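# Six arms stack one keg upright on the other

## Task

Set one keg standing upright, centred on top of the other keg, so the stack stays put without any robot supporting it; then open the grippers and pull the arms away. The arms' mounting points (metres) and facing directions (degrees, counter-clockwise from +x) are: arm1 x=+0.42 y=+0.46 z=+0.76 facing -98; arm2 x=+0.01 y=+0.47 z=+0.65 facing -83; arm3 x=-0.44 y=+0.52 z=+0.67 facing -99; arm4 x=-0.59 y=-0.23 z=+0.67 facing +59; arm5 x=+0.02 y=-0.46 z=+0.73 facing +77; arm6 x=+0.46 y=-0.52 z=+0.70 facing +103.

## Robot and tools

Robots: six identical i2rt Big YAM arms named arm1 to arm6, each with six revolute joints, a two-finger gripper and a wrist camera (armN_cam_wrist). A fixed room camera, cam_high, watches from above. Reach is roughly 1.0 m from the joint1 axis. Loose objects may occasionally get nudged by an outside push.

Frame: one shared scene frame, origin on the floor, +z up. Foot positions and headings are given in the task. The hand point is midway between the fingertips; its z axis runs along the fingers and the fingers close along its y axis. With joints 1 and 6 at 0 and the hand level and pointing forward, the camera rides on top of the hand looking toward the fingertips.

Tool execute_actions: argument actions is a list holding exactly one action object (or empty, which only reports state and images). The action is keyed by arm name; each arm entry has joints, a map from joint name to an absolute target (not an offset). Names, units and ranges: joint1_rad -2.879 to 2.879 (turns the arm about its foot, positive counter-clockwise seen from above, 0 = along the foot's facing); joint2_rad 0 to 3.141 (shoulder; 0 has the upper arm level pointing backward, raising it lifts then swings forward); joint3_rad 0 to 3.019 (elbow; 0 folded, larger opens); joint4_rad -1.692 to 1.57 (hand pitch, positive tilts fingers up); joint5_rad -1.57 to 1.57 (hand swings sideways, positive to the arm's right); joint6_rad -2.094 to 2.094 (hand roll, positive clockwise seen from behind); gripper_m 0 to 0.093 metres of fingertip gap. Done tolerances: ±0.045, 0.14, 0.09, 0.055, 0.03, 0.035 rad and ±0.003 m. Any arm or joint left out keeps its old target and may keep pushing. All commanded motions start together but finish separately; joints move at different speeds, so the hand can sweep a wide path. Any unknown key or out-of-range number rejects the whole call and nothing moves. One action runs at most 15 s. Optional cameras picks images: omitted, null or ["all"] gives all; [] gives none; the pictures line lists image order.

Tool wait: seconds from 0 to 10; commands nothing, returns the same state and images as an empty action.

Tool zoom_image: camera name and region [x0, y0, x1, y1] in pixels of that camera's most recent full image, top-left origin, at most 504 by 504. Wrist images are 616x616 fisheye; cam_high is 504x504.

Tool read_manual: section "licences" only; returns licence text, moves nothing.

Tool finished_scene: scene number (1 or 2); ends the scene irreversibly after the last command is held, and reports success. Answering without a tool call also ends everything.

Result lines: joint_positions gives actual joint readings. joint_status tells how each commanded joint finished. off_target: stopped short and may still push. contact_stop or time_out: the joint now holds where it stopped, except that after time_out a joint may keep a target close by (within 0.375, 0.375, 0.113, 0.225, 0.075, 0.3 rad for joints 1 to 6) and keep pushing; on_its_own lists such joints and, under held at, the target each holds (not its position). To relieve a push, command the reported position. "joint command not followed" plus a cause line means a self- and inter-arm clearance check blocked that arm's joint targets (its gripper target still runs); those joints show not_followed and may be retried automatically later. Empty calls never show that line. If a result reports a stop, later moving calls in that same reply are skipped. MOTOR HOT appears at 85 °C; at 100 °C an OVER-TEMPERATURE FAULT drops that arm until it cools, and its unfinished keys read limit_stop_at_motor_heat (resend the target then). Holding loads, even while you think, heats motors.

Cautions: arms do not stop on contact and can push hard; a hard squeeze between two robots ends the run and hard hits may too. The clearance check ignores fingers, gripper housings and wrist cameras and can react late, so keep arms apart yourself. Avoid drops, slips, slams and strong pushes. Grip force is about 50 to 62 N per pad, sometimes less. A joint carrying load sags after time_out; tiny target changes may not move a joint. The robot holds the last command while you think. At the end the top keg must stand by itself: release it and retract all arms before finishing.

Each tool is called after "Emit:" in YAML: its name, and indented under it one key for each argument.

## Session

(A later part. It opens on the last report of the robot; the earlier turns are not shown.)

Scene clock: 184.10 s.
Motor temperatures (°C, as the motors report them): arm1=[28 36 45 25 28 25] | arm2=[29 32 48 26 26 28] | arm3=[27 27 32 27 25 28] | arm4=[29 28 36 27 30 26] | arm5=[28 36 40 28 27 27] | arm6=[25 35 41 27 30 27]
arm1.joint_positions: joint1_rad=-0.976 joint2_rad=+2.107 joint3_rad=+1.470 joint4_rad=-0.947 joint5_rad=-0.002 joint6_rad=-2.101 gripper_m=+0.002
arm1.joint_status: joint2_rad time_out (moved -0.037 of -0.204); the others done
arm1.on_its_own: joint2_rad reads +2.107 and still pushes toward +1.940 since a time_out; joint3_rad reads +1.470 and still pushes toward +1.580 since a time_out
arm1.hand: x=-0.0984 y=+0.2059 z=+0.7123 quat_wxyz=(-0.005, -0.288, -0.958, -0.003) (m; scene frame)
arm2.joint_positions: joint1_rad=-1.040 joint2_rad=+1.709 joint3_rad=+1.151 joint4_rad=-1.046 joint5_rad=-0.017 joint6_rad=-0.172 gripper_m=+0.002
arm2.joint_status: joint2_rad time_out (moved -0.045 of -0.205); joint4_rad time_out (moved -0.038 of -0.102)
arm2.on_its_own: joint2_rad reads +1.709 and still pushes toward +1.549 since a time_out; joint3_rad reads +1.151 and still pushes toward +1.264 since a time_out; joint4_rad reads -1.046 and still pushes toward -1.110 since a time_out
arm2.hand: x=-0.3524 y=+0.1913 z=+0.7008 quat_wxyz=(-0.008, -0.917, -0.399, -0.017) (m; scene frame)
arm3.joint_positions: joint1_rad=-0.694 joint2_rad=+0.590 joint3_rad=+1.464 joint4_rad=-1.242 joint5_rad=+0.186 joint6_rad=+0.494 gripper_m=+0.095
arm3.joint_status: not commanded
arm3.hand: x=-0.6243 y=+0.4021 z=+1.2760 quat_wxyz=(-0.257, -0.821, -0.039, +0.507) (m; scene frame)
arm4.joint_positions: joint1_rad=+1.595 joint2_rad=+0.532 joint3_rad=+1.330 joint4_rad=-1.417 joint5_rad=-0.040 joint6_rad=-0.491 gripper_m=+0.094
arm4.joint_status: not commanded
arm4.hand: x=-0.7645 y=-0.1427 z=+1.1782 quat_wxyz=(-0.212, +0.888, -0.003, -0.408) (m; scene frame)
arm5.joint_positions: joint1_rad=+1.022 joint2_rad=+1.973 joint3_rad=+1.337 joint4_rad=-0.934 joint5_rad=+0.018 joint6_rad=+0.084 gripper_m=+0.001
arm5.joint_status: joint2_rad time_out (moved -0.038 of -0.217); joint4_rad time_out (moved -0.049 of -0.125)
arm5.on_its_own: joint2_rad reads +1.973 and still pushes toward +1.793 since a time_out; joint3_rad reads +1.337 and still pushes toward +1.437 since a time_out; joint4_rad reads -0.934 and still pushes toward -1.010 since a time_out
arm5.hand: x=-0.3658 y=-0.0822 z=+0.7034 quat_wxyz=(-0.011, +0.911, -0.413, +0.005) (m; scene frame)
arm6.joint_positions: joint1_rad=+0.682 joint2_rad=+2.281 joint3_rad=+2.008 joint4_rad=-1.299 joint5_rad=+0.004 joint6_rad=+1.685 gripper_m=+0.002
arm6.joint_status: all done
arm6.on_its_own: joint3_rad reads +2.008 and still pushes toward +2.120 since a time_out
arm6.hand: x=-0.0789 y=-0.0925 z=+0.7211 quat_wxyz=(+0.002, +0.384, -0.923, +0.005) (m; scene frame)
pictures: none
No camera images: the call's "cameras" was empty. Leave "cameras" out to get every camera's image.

Emit:
execute_actions:
  actions:
    - {"arm1":{"joints":{"joint1_rad":-0.98,"joint2_rad":1.97,"joint3_rad":1.665,"joint4_rad":-1.04}},"arm2":{"joints":{"joint1_rad":-1.09,"joint2_rad":1.57,"joint3_rad":1.39,"joint4_rad":-1.14}},"arm5":{"joints":{"joint1_rad":1.095,"joint2_rad":1.79,"joint3_rad":1.51,"joint4_rad":-1.04,"joint6_rad":0.13}},"arm6":{"joints":{"joint1_rad":0.7,"joint2_rad":2.25,"joint3_rad":2.25,"joint4_rad":-1.39,"joint6_rad":1.70}}}
  cameras: ["arm1_cam_wrist","arm2_cam_wrist","arm5_cam_wrist","arm6_cam_wrist","cam_high"]

Scene clock: 193.73 s.
Motor temperatures (°C, as the motors report them): arm1=[28 38 47 25 28 25] | arm2=[29 33 50 27 26 28] | arm3=[27 27 32 27 25 28] | arm4=[29 28 36 27 30 26] | arm5=[28 37 41 28 27 27] | arm6=[25 36 42 27 30 27]
arm1.joint_positions: joint1_rad=-0.988 joint2_rad=+2.107 joint3_rad=+1.543 joint4_rad=-0.996 joint5_rad=+0.014 joint6_rad=-2.105 gripper_m=+0.002
arm1.joint_status: joint3_rad time_out (moved +0.073 of +0.195); the others done
arm1.on_its_own: joint3_rad reads +1.543 and still pushes toward +1.655 since a time_out
arm1.hand: x=-0.1220 y=+0.2052 z=+0.7353 quat_wxyz=(+0.009, -0.292, -0.956, -0.001) (m; scene frame)
arm2.joint_positions: joint1_rad=-1.064 joint2_rad=+1.709 joint3_rad=+1.236 joint4_rad=-1.116 joint5_rad=+0.003 joint6_rad=-0.183 gripper_m=+0.002
arm2.joint_status: joint3_rad time_out (moved +0.085 of +0.239); the others done
arm2.on_its_own: joint3_rad reads +1.236 and still pushes toward +1.349 since a time_out
arm2.hand: x=-0.3768 y=+0.1918 z=+0.7285 quat_wxyz=(+0.000, -0.919, -0.394, -0.007) (m; scene frame)
arm3.joint_positions: joint1_rad=-0.694 joint2_rad=+0.590 joint3_rad=+1.464 joint4_rad=-1.242 joint5_rad=+0.186 joint6_rad=+0.494 gripper_m=+0.095
arm3.joint_status: not commanded
arm3.hand: x=-0.6243 y=+0.4021 z=+1.2760 quat_wxyz=(-0.257, -0.821, -0.039, +0.507) (m; scene frame)
arm4.joint_positions: joint1_rad=+1.595 joint2_rad=+0.532 joint3_rad=+1.330 joint4_rad=-1.417 joint5_rad=-0.040 joint6_rad=-0.491 gripper_m=+0.094
arm4.joint_status: not commanded
arm4.hand: x=-0.7645 y=-0.1427 z=+1.1782 quat_wxyz=(-0.212, +0.888, -0.003, -0.408) (m; scene frame)
arm5.joint_positions: joint1_rad=+1.051 joint2_rad=+1.966 joint3_rad=+1.402 joint4_rad=-0.978 joint5_rad=+0.014 joint6_rad=+0.115 gripper_m=+0.001
arm5.joint_status: joint2_rad time_out (moved -0.006 of -0.183); joint3_rad time_out (moved +0.065 of +0.173); joint4_rad time_out (moved -0.044 of -0.106); the others done
arm5.on_its_own: joint2_rad reads +1.966 and still pushes toward +1.790 since a time_out; joint3_rad reads +1.402 and still pushes toward +1.510 since a time_out; joint4_rad reads -0.978 and still pushes toward -1.040 since a time_out
arm5.hand: x=-0.3917 y=-0.0806 z=+0.7270 quat_wxyz=(-0.014, +0.910, -0.414, -0.009) (m; scene frame)
arm6.joint_positions: joint1_rad=+0.704 joint2_rad=+2.322 joint3_rad=+2.128 joint4_rad=-1.369 joint5_rad=+0.000 joint6_rad=+1.712 gripper_m=+0.003
arm6.joint_status: joint3_rad time_out (moved +0.120 of +0.242); the others done
arm6.on_its_own: joint3_rad reads +2.128 and still pushes toward +2.241 since a time_out
arm6.hand: x=-0.1036 y=-0.0931 z=+0.7385 quat_wxyz=(+0.007, +0.381, -0.924, +0.002) (m; scene frame)
pictures: arm1_cam_wrist, arm2_cam_wrist, arm5_cam_wrist, arm6_cam_wrist, cam_high
Images, in order (width x height): arm1_cam_wrist 616x616, arm2_cam_wrist 616x616, arm5_cam_wrist 616x616, arm6_cam_wrist 616x616, cam_high 504x504.

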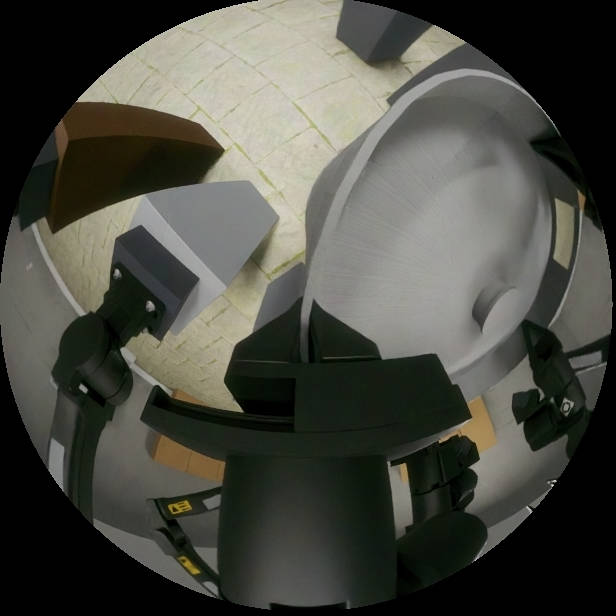

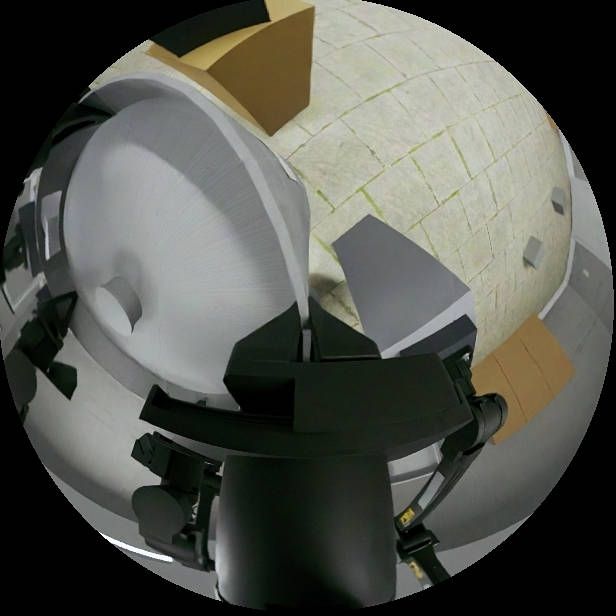

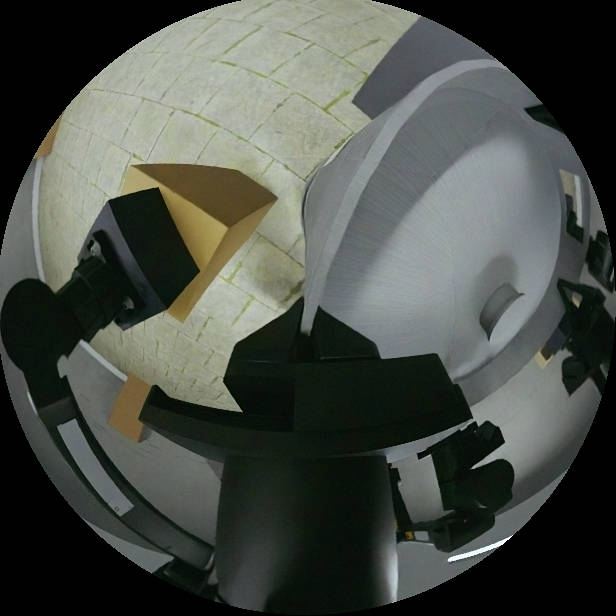

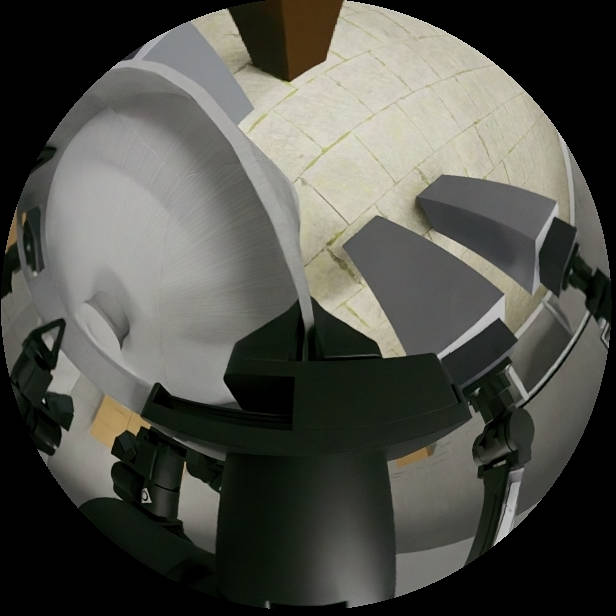

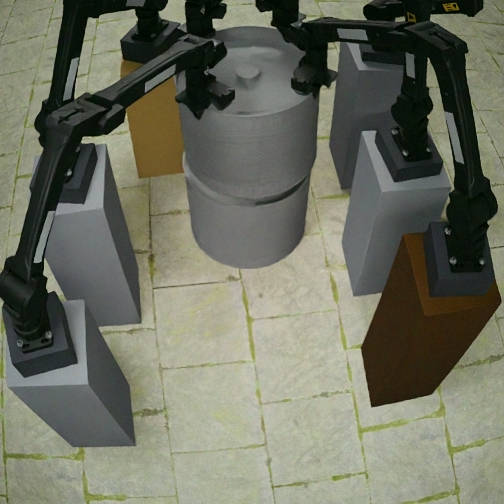

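Emit:
execute_actions:
  actions:
    - {"arm1":{"joints":{"joint2_rad":2.07,"joint3_rad":1.6,"joint4_rad":-0.926}},"arm2":{"joints":{"joint2_rad":1.655,"joint3_rad":1.265,"joint4_rad":-1.003}},"arm5":{"joints":{"joint2_rad":1.905,"joint3_rad":1.455,"joint4_rad":-0.925}},"arm6":{"joints":{"joint2_rad":2.3,"joint3_rad":2.14,"joint4_rad":-1.281}}}
  cameras: ["arm1_cam_wrist","arm2_cam_wrist","arm5_cam_wrist","arm6_cam_wrist","cam_high"]

Scene clock: 199.20 s.
Motor temperatures (°C, as the motors report them): arm1=[28 38 47 25 28 25] | arm2=[29 33 50 26 26 28] | arm3=[27 27 32 27 25 28] | arm4=[29 28 36 27 30 26] | arm5=[28 38 42 28 27 27] | arm6=[25 36 42 27 30 27]
arm1.joint_positions: joint1_rad=-0.994 joint2_rad=+2.200 joint3_rad=+1.542 joint4_rad=-0.892 joint5_rad=+0.015 joint6_rad=-2.110 gripper_m=+0.002
arm1.joint_status: all done
arm1.hand: x=-0.1309 y=+0.2052 z=+0.6816 quat_wxyz=(+0.013, -0.292, -0.956, +0.002) (m; scene frame)
arm2.joint_positions: joint1_rad=-1.073 joint2_rad=+1.790 joint3_rad=+1.201 joint4_rad=-0.998 joint5_rad=+0.007 joint6_rad=-0.194 gripper_m=+0.002
arm2.joint_status: all done
arm2.hand: x=-0.3855 y=+0.1911 z=+0.6794 quat_wxyz=(+0.002, -0.919, -0.395, -0.006) (m; scene frame)
arm3.joint_positions: joint1_rad=-0.694 joint2_rad=+0.590 joint3_rad=+1.464 joint4_rad=-1.242 joint5_rad=+0.186 joint6_rad=+0.494 gripper_m=+0.095
arm3.joint_status: not commanded
arm3.hand: x=-0.6243 y=+0.4021 z=+1.2760 quat_wxyz=(-0.257, -0.821, -0.039, +0.507) (m; scene frame)
arm4.joint_positions: joint1_rad=+1.595 joint2_rad=+0.532 joint3_rad=+1.330 joint4_rad=-1.417 joint5_rad=-0.040 joint6_rad=-0.491 gripper_m=+0.094
arm4.joint_status: not commanded
arm4.hand: x=-0.7645 y=-0.1427 z=+1.1782 quat_wxyz=(-0.212, +0.888, -0.003, -0.408) (m; scene frame)
arm5.joint_positions: joint1_rad=+1.059 joint2_rad=+2.050 joint3_rad=+1.397 joint4_rad=-0.888 joint5_rad=+0.003 joint6_rad=+0.121 gripper_m=+0.001
arm5.joint_status: joint2_rad off_target (ended at +2.050, target +1.905); the others done
arm5.on_its_own: joint2_rad reads +2.050 and still pushes toward +1.905 since a time_out
arm5.hand: x=-0.4013 y=-0.0802 z=+0.6810 quat_wxyz=(-0.008, +0.911, -0.413, -0.011) (m; scene frame)
arm6.joint_positions: joint1_rad=+0.708 joint2_rad=+2.380 joint3_rad=+2.096 joint4_rad=-1.261 joint5_rad=-0.009 joint6_rad=+1.714 gripper_m=+0.003
arm6.joint_status: all done
arm6.hand: x=-0.1136 y=-0.0917 z=+0.6871 quat_wxyz=(+0.015, +0.382, -0.924, -0.003) (m; scene frame)
pictures: arm1_cam_wrist, arm2_cam_wrist, arm5_cam_wrist, arm6_cam_wrist, cam_high
Images, in order (width x height): arm1_cam_wrist 616x616, arm2_cam_wrist 616x616, arm5_cam_wrist 616x616, arm6_cam_wrist 616x616, cam_high 504x504.

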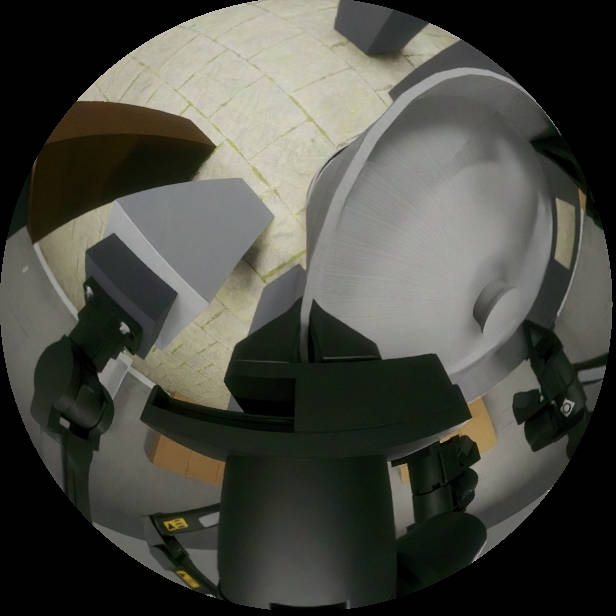

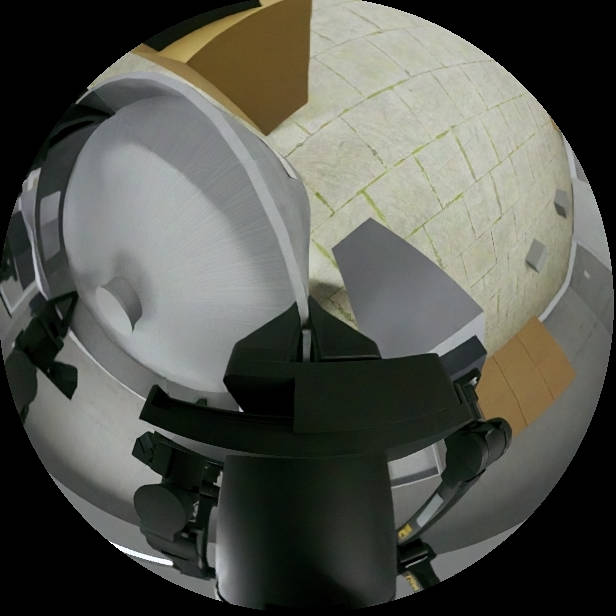

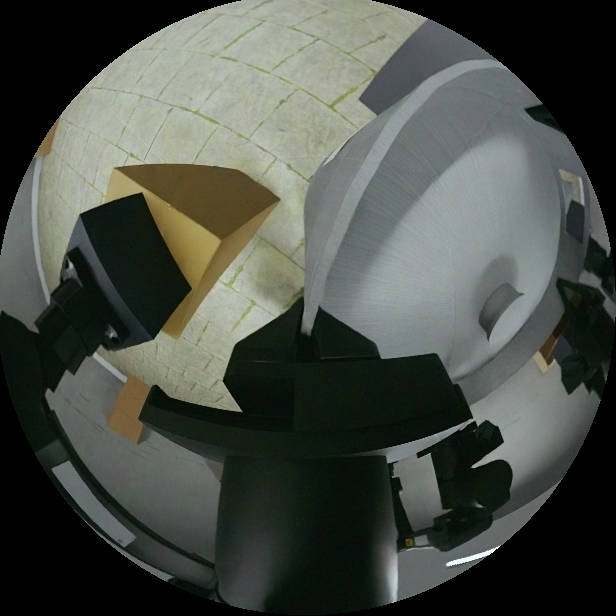

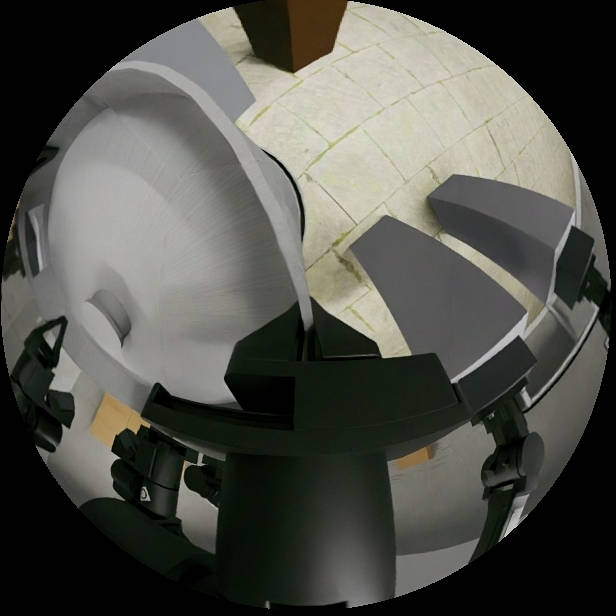

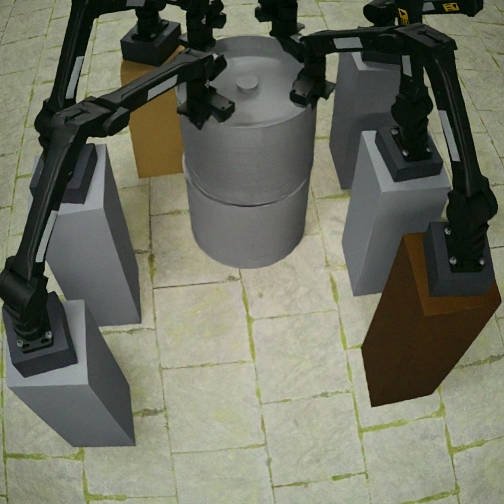

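Emit:
execute_actions:
  actions:
    - {"arm1":{"joints":{"joint1_rad":-0.965,"joint2_rad":2.02,"joint3_rad":1.555}},"arm2":{"joints":{"joint1_rad":-1.045,"joint2_rad":1.615,"joint3_rad":1.238,"joint6_rad":-0.175}},"arm5":{"joints":{"joint1_rad":1.045,"joint2_rad":1.86,"joint3_rad":1.41,"joint6_rad":0.11}},"arm6":{"joints":{"joint1_rad":0.695,"joint2_rad":2.24,"joint3_rad":2.07,"joint4_rad":-1.255}}}
  cameras: ["arm1_cam_wrist","arm2_cam_wrist","arm5_cam_wrist","arm6_cam_wrist","cam_high"]

Scene clock: 206.53 s.
Motor temperatures (°C, as the motors report them): arm1=[28 39 45 25 28 25] | arm2=[29 34 47 26 26 28] | arm3=[27 27 32 27 25 28] | arm4=[29 28 36 27 30 26] | arm5=[28 38 41 28 27 27] | arm6=[25 36 40 27 30 27]
arm1.joint_positions: joint1_rad=-0.984 joint2_rad=+2.190 joint3_rad=+1.525 joint4_rad=-0.886 joint5_rad=+0.019 joint6_rad=-2.109 gripper_m=+0.002
arm1.joint_status: joint2_rad time_out (moved -0.010 of -0.180); the others done
arm1.on_its_own: joint2_rad reads +2.190 and still pushes toward +2.020 since a time_out
arm1.hand: x=-0.1245 y=+0.2024 z=+0.6820 quat_wxyz=(+0.014, -0.288, -0.957, +0.000) (m; scene frame)
arm2.joint_positions: joint1_rad=-1.055 joint2_rad=+1.777 joint3_rad=+1.192 joint4_rad=-0.997 joint5_rad=+0.019 joint6_rad=-0.183 gripper_m=+0.002
arm2.joint_status: joint2_rad time_out (moved -0.013 of -0.175); the others done
arm2.on_its_own: joint2_rad reads +1.777 and still pushes toward +1.615 since a time_out
arm2.hand: x=-0.3794 y=+0.1872 z=+0.6828 quat_wxyz=(+0.007, -0.917, -0.398, -0.003) (m; scene frame)
arm3.joint_positions: joint1_rad=-0.694 joint2_rad=+0.590 joint3_rad=+1.464 joint4_rad=-1.242 joint5_rad=+0.186 joint6_rad=+0.494 gripper_m=+0.095
arm3.joint_status: not commanded
arm3.hand: x=-0.6243 y=+0.4021 z=+1.2760 quat_wxyz=(-0.257, -0.821, -0.039, +0.507) (m; scene frame)
arm4.joint_positions: joint1_rad=+1.595 joint2_rad=+0.532 joint3_rad=+1.330 joint4_rad=-1.417 joint5_rad=-0.040 joint6_rad=-0.491 gripper_m=+0.094
arm4.joint_status: not commanded
arm4.hand: x=-0.7645 y=-0.1427 z=+1.1782 quat_wxyz=(-0.212, +0.888, -0.003, -0.408) (m; scene frame)
arm5.joint_positions: joint1_rad=+1.051 joint2_rad=+2.036 joint3_rad=+1.373 joint4_rad=-0.884 joint5_rad=-0.006 joint6_rad=+0.113 gripper_m=+0.001
arm5.joint_status: joint2_rad time_out (moved -0.014 of -0.190); the others done
arm5.on_its_own: joint2_rad reads +2.036 and still pushes toward +1.860 since a time_out
arm5.hand: x=-0.3936 y=-0.0838 z=+0.6809 quat_wxyz=(-0.003, +0.911, -0.413, -0.010) (m; scene frame)
arm6.joint_positions: joint1_rad=+0.706 joint2_rad=+2.352 joint3_rad=+2.040 joint4_rad=-1.220 joint5_rad=-0.007 joint6_rad=+1.711 gripper_m=+0.003
arm6.joint_status: all done
arm6.hand: x=-0.1075 y=-0.0943 z=+0.6850 quat_wxyz=(+0.017, +0.383, -0.924, -0.009) (m; scene frame)
pictures: arm1_cam_wrist, arm2_cam_wrist, arm5_cam_wrist, arm6_cam_wrist, cam_high
Images, in order (width x height): arm1_cam_wrist 616x616, arm2_cam_wrist 616x616, arm5_cam_wrist 616x616, arm6_cam_wrist 616x616, cam_high 504x504.

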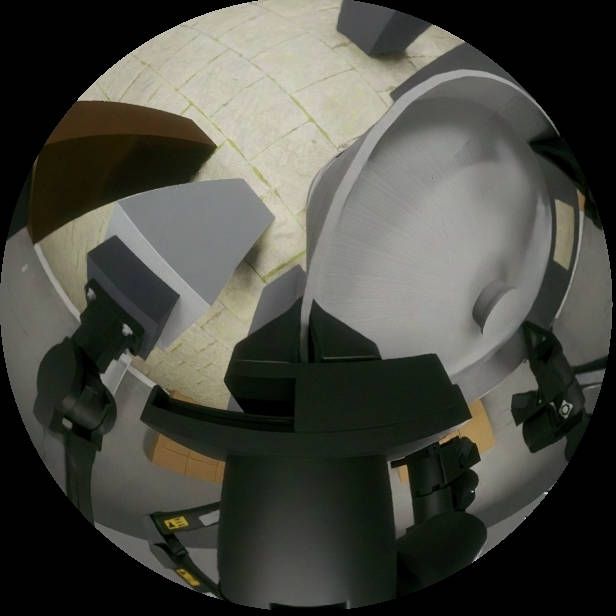

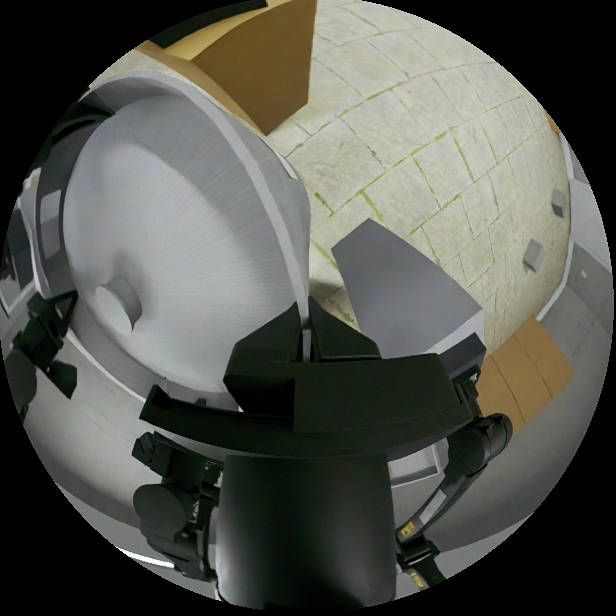

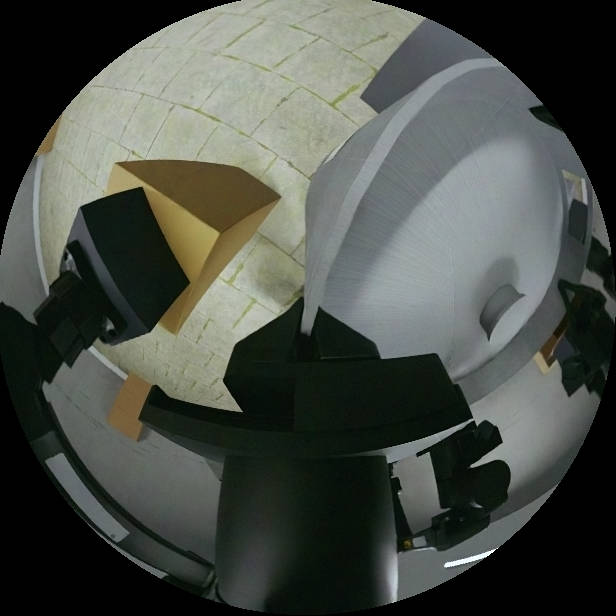

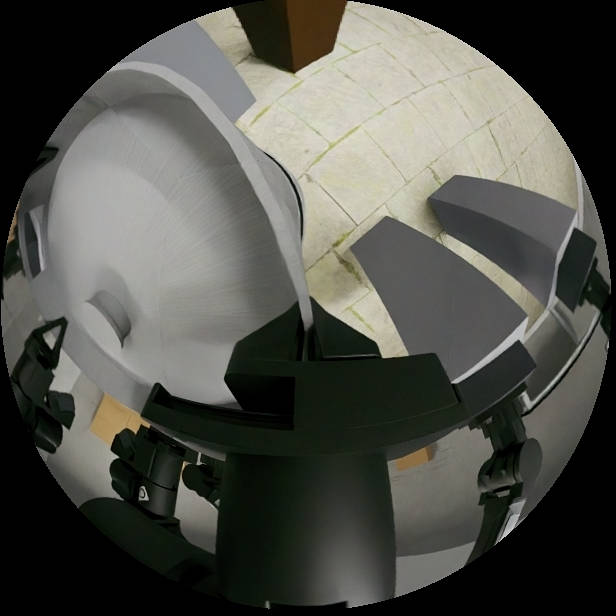

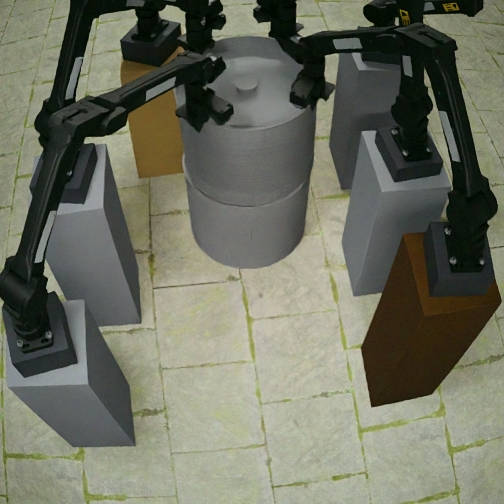

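Emit:
execute_actions:
  actions:
    - {"arm1":{"joints":{"joint1_rad":-0.955,"joint3_rad":1.525,"joint4_rad":-0.89}},"arm2":{"joints":{"joint1_rad":-1.028,"joint3_rad":1.205,"joint4_rad":-0.965}},"arm5":{"joints":{"joint1_rad":1.033,"joint3_rad":1.378,"joint4_rad":-0.89}},"arm6":{"joints":{"joint1_rad":0.686,"joint3_rad":2.03,"joint4_rad":-1.22}}}
  cameras: ["arm1_cam_wrist","arm2_cam_wrist","arm5_cam_wrist","arm6_cam_wrist","cam_high"]

Scene clock: 210.57 s.
Motor temperatures (°C, as the motors report them): arm1=[28 39 43 25 28 25] | arm2=[29 34 46 26 26 28] | arm3=[27 27 32 27 25 28] | arm4=[29 28 36 27 30 26] | arm5=[28 38 40 28 27 27] | arm6=[25 36 40 27 30 27]
arm1.joint_positions: joint1_rad=-0.980 joint2_rad=+2.179 joint3_rad=+1.502 joint4_rad=-0.859 joint5_rad=+0.021 joint6_rad=-2.110 gripper_m=+0.002
arm1.joint_status: all done
arm1.on_its_own: joint2_rad reads +2.179 and still pushes toward +2.020 since a time_out
arm1.hand: x=-0.1218 y=+0.2014 z=+0.6818 quat_wxyz=(+0.020, -0.286, -0.958, +0.005) (m; scene frame)
arm2.joint_positions: joint1_rad=-1.045 joint2_rad=+1.762 joint3_rad=+1.176 joint4_rad=-0.978 joint5_rad=+0.023 joint6_rad=-0.178 gripper_m=+0.002
arm2.joint_status: all done
arm2.on_its_own: joint2_rad reads +1.762 and still pushes toward +1.615 since a time_out
arm2.hand: x=-0.3763 y=+0.1843 z=+0.6847 quat_wxyz=(+0.007, -0.916, -0.401, +0.007) (m; scene frame)
arm3.joint_positions: joint1_rad=-0.694 joint2_rad=+0.590 joint3_rad=+1.464 joint4_rad=-1.242 joint5_rad=+0.186 joint6_rad=+0.494 gripper_m=+0.095
arm3.joint_status: not commanded
arm3.hand: x=-0.6243 y=+0.4021 z=+1.2760 quat_wxyz=(-0.257, -0.821, -0.039, +0.507) (m; scene frame)
arm4.joint_positions: joint1_rad=+1.595 joint2_rad=+0.532 joint3_rad=+1.330 joint4_rad=-1.417 joint5_rad=-0.040 joint6_rad=-0.491 gripper_m=+0.094
arm4.joint_status: not commanded
arm4.hand: x=-0.7645 y=-0.1427 z=+1.1782 quat_wxyz=(-0.212, +0.888, -0.003, -0.408) (m; scene frame)
arm5.joint_positions: joint1_rad=+1.048 joint2_rad=+2.016 joint3_rad=+1.344 joint4_rad=-0.861 joint5_rad=-0.010 joint6_rad=+0.104 gripper_m=+0.001
arm5.joint_status: all done
arm5.on_its_own: joint2_rad reads +2.016 and still pushes toward +1.860 since a time_out
arm5.hand: x=-0.3889 y=-0.0863 z=+0.6826 quat_wxyz=(-0.004, +0.912, -0.410, -0.017) (m; scene frame)
arm6.joint_positions: joint1_rad=+0.702 joint2_rad=+2.334 joint3_rad=+2.004 joint4_rad=-1.192 joint5_rad=-0.010 joint6_rad=+1.702 gripper_m=+0.003
arm6.joint_status: all done
arm6.hand: x=-0.1030 y=-0.0946 z=+0.6842 quat_wxyz=(+0.021, +0.385, -0.923, -0.012) (m; scene frame)
pictures: arm1_cam_wrist, arm2_cam_wrist, arm5_cam_wrist, arm6_cam_wrist, cam_high
Images, in order (width x height): arm1_cam_wrist 616x616, arm2_cam_wrist 616x616, arm5_cam_wrist 616x616, arm6_cam_wrist 616x616, cam_high 504x504.

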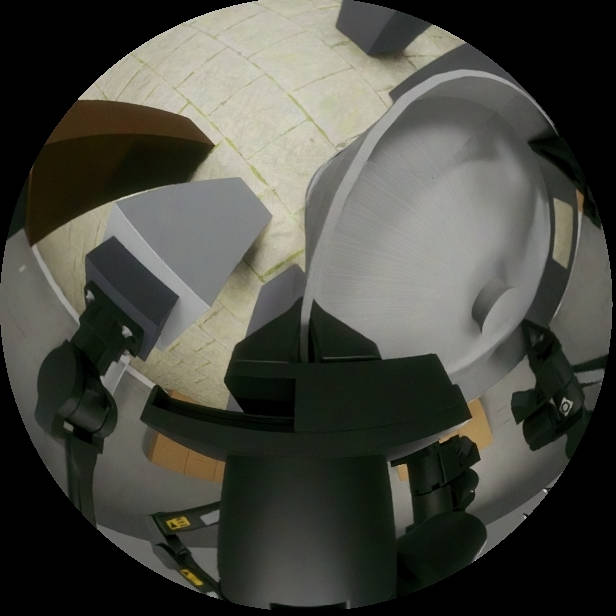

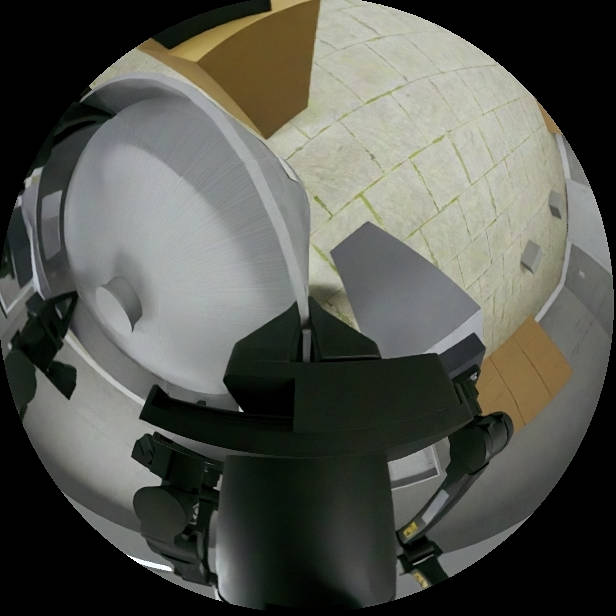

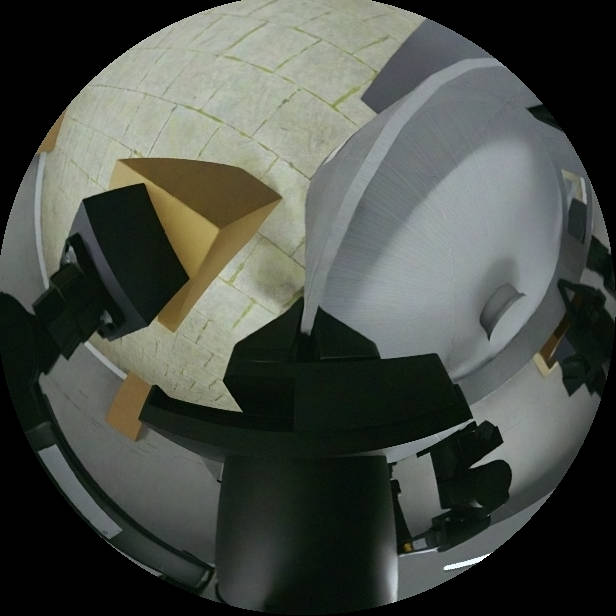

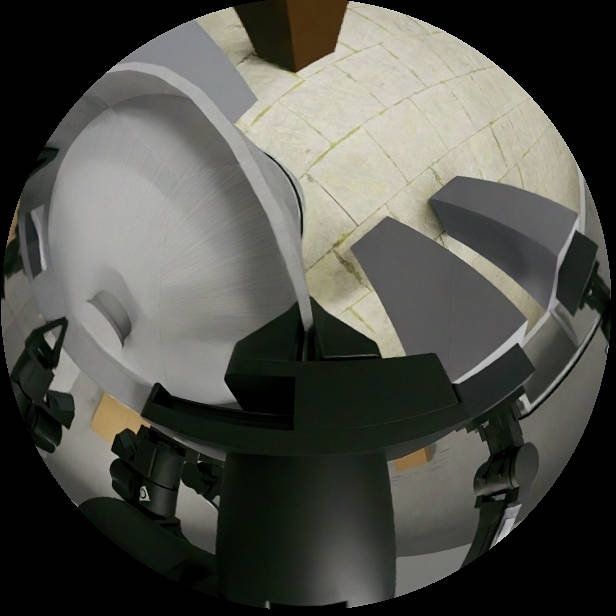

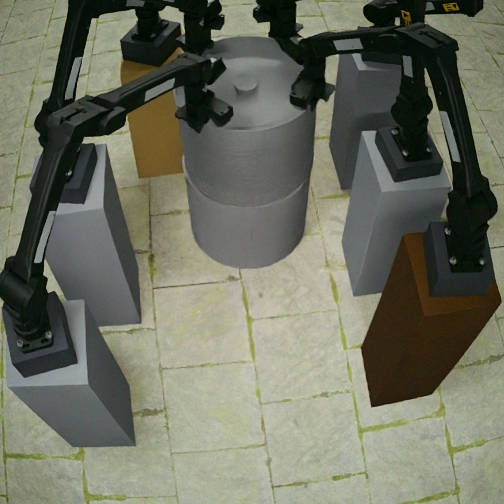

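Emit:
zoom_image:
  camera: "cam_high"
  region: [170, 120, 330, 280]

Emit:
zoom_image:
  camera: "arm6_cam_wrist"
  region: [230, 120, 350, 280]

Emit:
zoom_image:
  camera: "arm1_cam_wrist"
  region: [270, 110, 390, 270]

Region (170, 120, 330, 280) of cam_high's 504x504 image, scaled by 3.150, with more detail than that image has.

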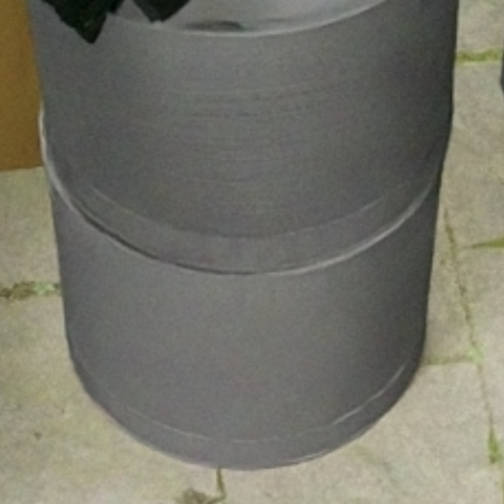

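Region (230, 120, 350, 280) of arm6_cam_wrist's 616x616 image, scaled by 3.150, with more detail than that image has; it fills the left 378 columns of this view, and the rest is white.

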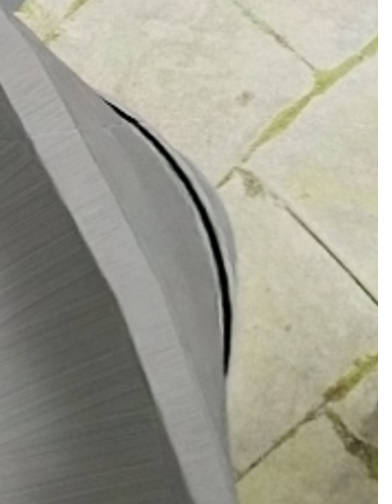

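Region (270, 110, 390, 270) of arm1_cam_wrist's 616x616 image, scaled by 3.150, with more detail than that image has; it fills the left 378 columns of this view, and the rest is white.

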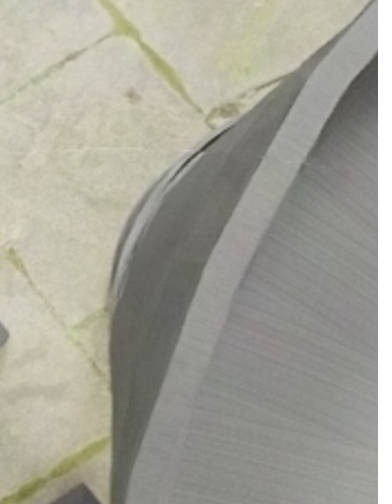

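Emit:
execute_actions:
  actions:
    - {"arm1":{"joints":{"joint2_rad":1.985,"joint4_rad":-0.93}},"arm2":{"joints":{"joint2_rad":1.575,"joint4_rad":-1.01}},"arm5":{"joints":{"joint2_rad":1.82,"joint4_rad":-0.935}},"arm6":{"joints":{"joint2_rad":2.195,"joint4_rad":-1.26}}}
  cameras: ["arm1_cam_wrist","arm2_cam_wrist","arm5_cam_wrist","arm6_cam_wrist","cam_high"]

Scene clock: 219.20 s.
Motor temperatures (°C, as the motors report them): arm1=[28 40 41 25 28 25] | arm2=[29 34 44 26 27 28] | arm3=[27 27 33 27 25 28] | arm4=[29 28 37 27 30 26] | arm5=[28 39 39 28 27 27] | arm6=[25 37 38 27 30 27]
arm1.joint_positions: joint1_rad=-0.978 joint2_rad=+2.169 joint3_rad=+1.488 joint4_rad=-0.859 joint5_rad=+0.016 joint6_rad=-2.109 gripper_m=+0.002
arm1.joint_status: joint2_rad time_out (moved -0.010 of -0.194); joint4_rad time_out (moved +0.000 of -0.071)
arm1.on_its_own: joint2_rad reads +2.169 and still pushes toward +1.985 since a time_out; joint4_rad reads -0.859 and still pushes toward -0.930 since a time_out
arm1.hand: x=-0.1169 y=+0.2016 z=+0.6833 quat_wxyz=(+0.017, -0.286, -0.958, +0.005) (m; scene frame)
arm2.joint_positions: joint1_rad=-1.040 joint2_rad=+1.747 joint3_rad=+1.165 joint4_rad=-0.981 joint5_rad=+0.019 joint6_rad=-0.176 gripper_m=+0.002
arm2.joint_status: joint2_rad time_out (moved -0.016 of -0.187); the others done
arm2.on_its_own: joint2_rad reads +1.747 and still pushes toward +1.575 since a time_out
arm2.hand: x=-0.3708 y=+0.1847 z=+0.6881 quat_wxyz=(+0.005, -0.916, -0.402, +0.007) (m; scene frame)
arm3.joint_positions: joint1_rad=-0.694 joint2_rad=+0.590 joint3_rad=+1.464 joint4_rad=-1.242 joint5_rad=+0.186 joint6_rad=+0.494 gripper_m=+0.095
arm3.joint_status: not commanded
arm3.hand: x=-0.6243 y=+0.4021 z=+1.2760 quat_wxyz=(-0.257, -0.821, -0.039, +0.507) (m; scene frame)
arm4.joint_positions: joint1_rad=+1.595 joint2_rad=+0.532 joint3_rad=+1.330 joint4_rad=-1.417 joint5_rad=-0.040 joint6_rad=-0.491 gripper_m=+0.094
arm4.joint_status: not commanded
arm4.hand: x=-0.7645 y=-0.1427 z=+1.1782 quat_wxyz=(-0.212, +0.888, -0.003, -0.408) (m; scene frame)
arm5.joint_positions: joint1_rad=+1.039 joint2_rad=+1.999 joint3_rad=+1.336 joint4_rad=-0.876 joint5_rad=-0.015 joint6_rad=+0.096 gripper_m=+0.001
arm5.joint_status: joint2_rad time_out (moved -0.017 of -0.196); joint4_rad time_out (moved -0.014 of -0.074)
arm5.on_its_own: joint2_rad reads +1.999 and still pushes toward +1.820 since a time_out; joint4_rad reads -0.876 and still pushes toward -0.935 since a time_out
arm5.hand: x=-0.3834 y=-0.0864 z=+0.6894 quat_wxyz=(-0.001, +0.912, -0.410, -0.015) (m; scene frame)
arm6.joint_positions: joint1_rad=+0.695 joint2_rad=+2.320 joint3_rad=+1.990 joint4_rad=-1.198 joint5_rad=-0.019 joint6_rad=+1.696 gripper_m=+0.003
arm6.joint_status: joint4_rad time_out (moved -0.006 of -0.068); the others done
arm6.on_its_own: joint4_rad reads -1.198 and still pushes toward -1.260 since a time_out
arm6.hand: x=-0.0978 y=-0.0947 z=+0.6893 quat_wxyz=(+0.023, +0.385, -0.923, -0.008) (m; scene frame)
pictures: arm1_cam_wrist, arm2_cam_wrist, arm5_cam_wrist, arm6_cam_wrist, cam_high
Images, in order (width x height): arm1_cam_wrist 616x616, arm2_cam_wrist 616x616, arm5_cam_wrist 616x616, arm6_cam_wrist 616x616, cam_high 504x504.

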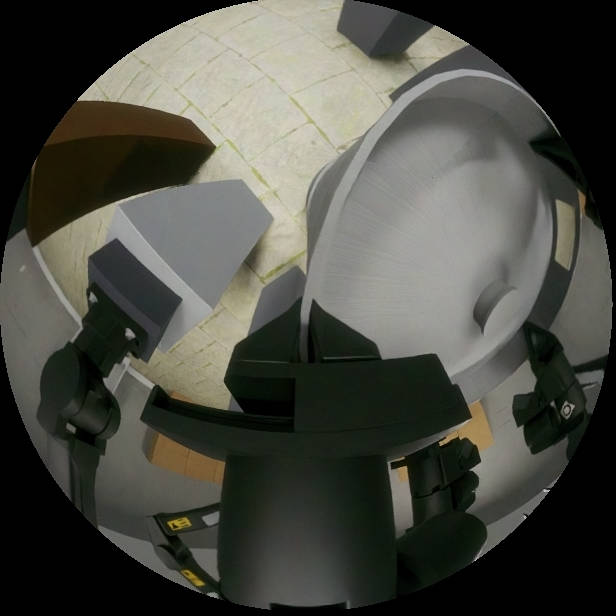

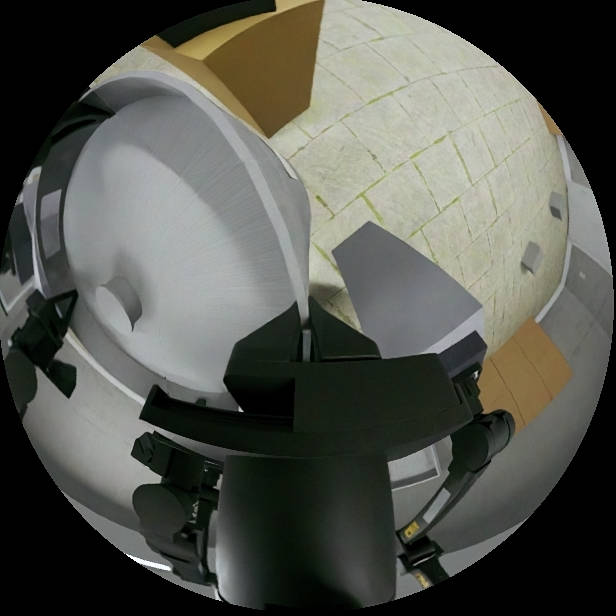

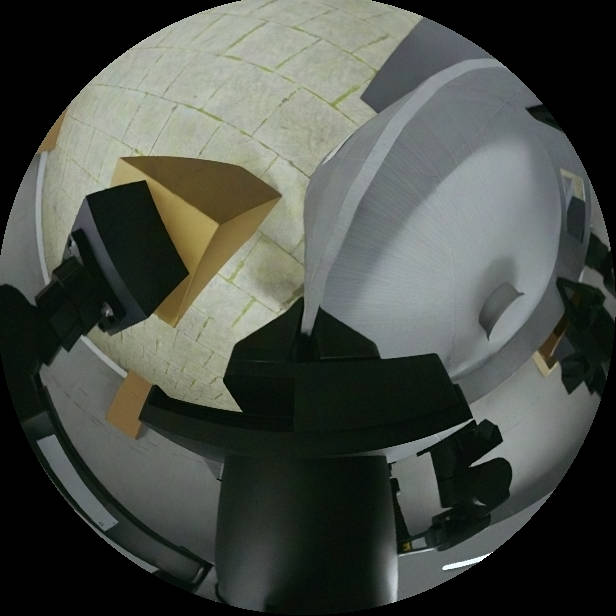

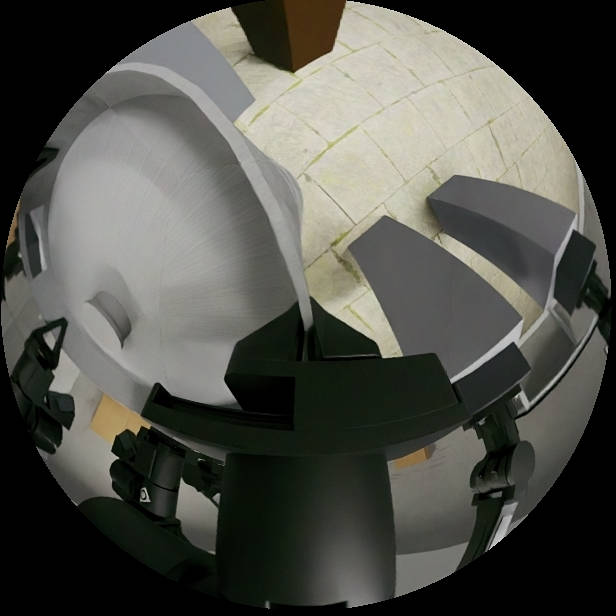

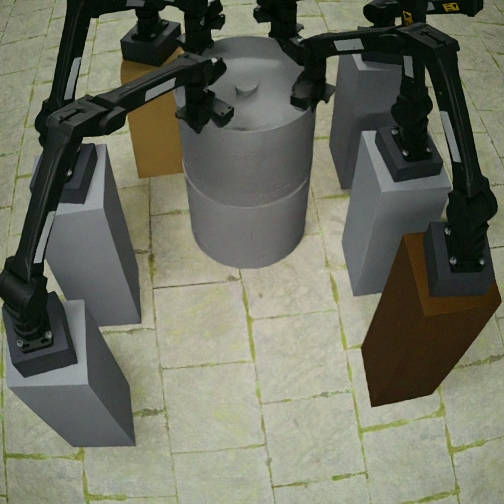

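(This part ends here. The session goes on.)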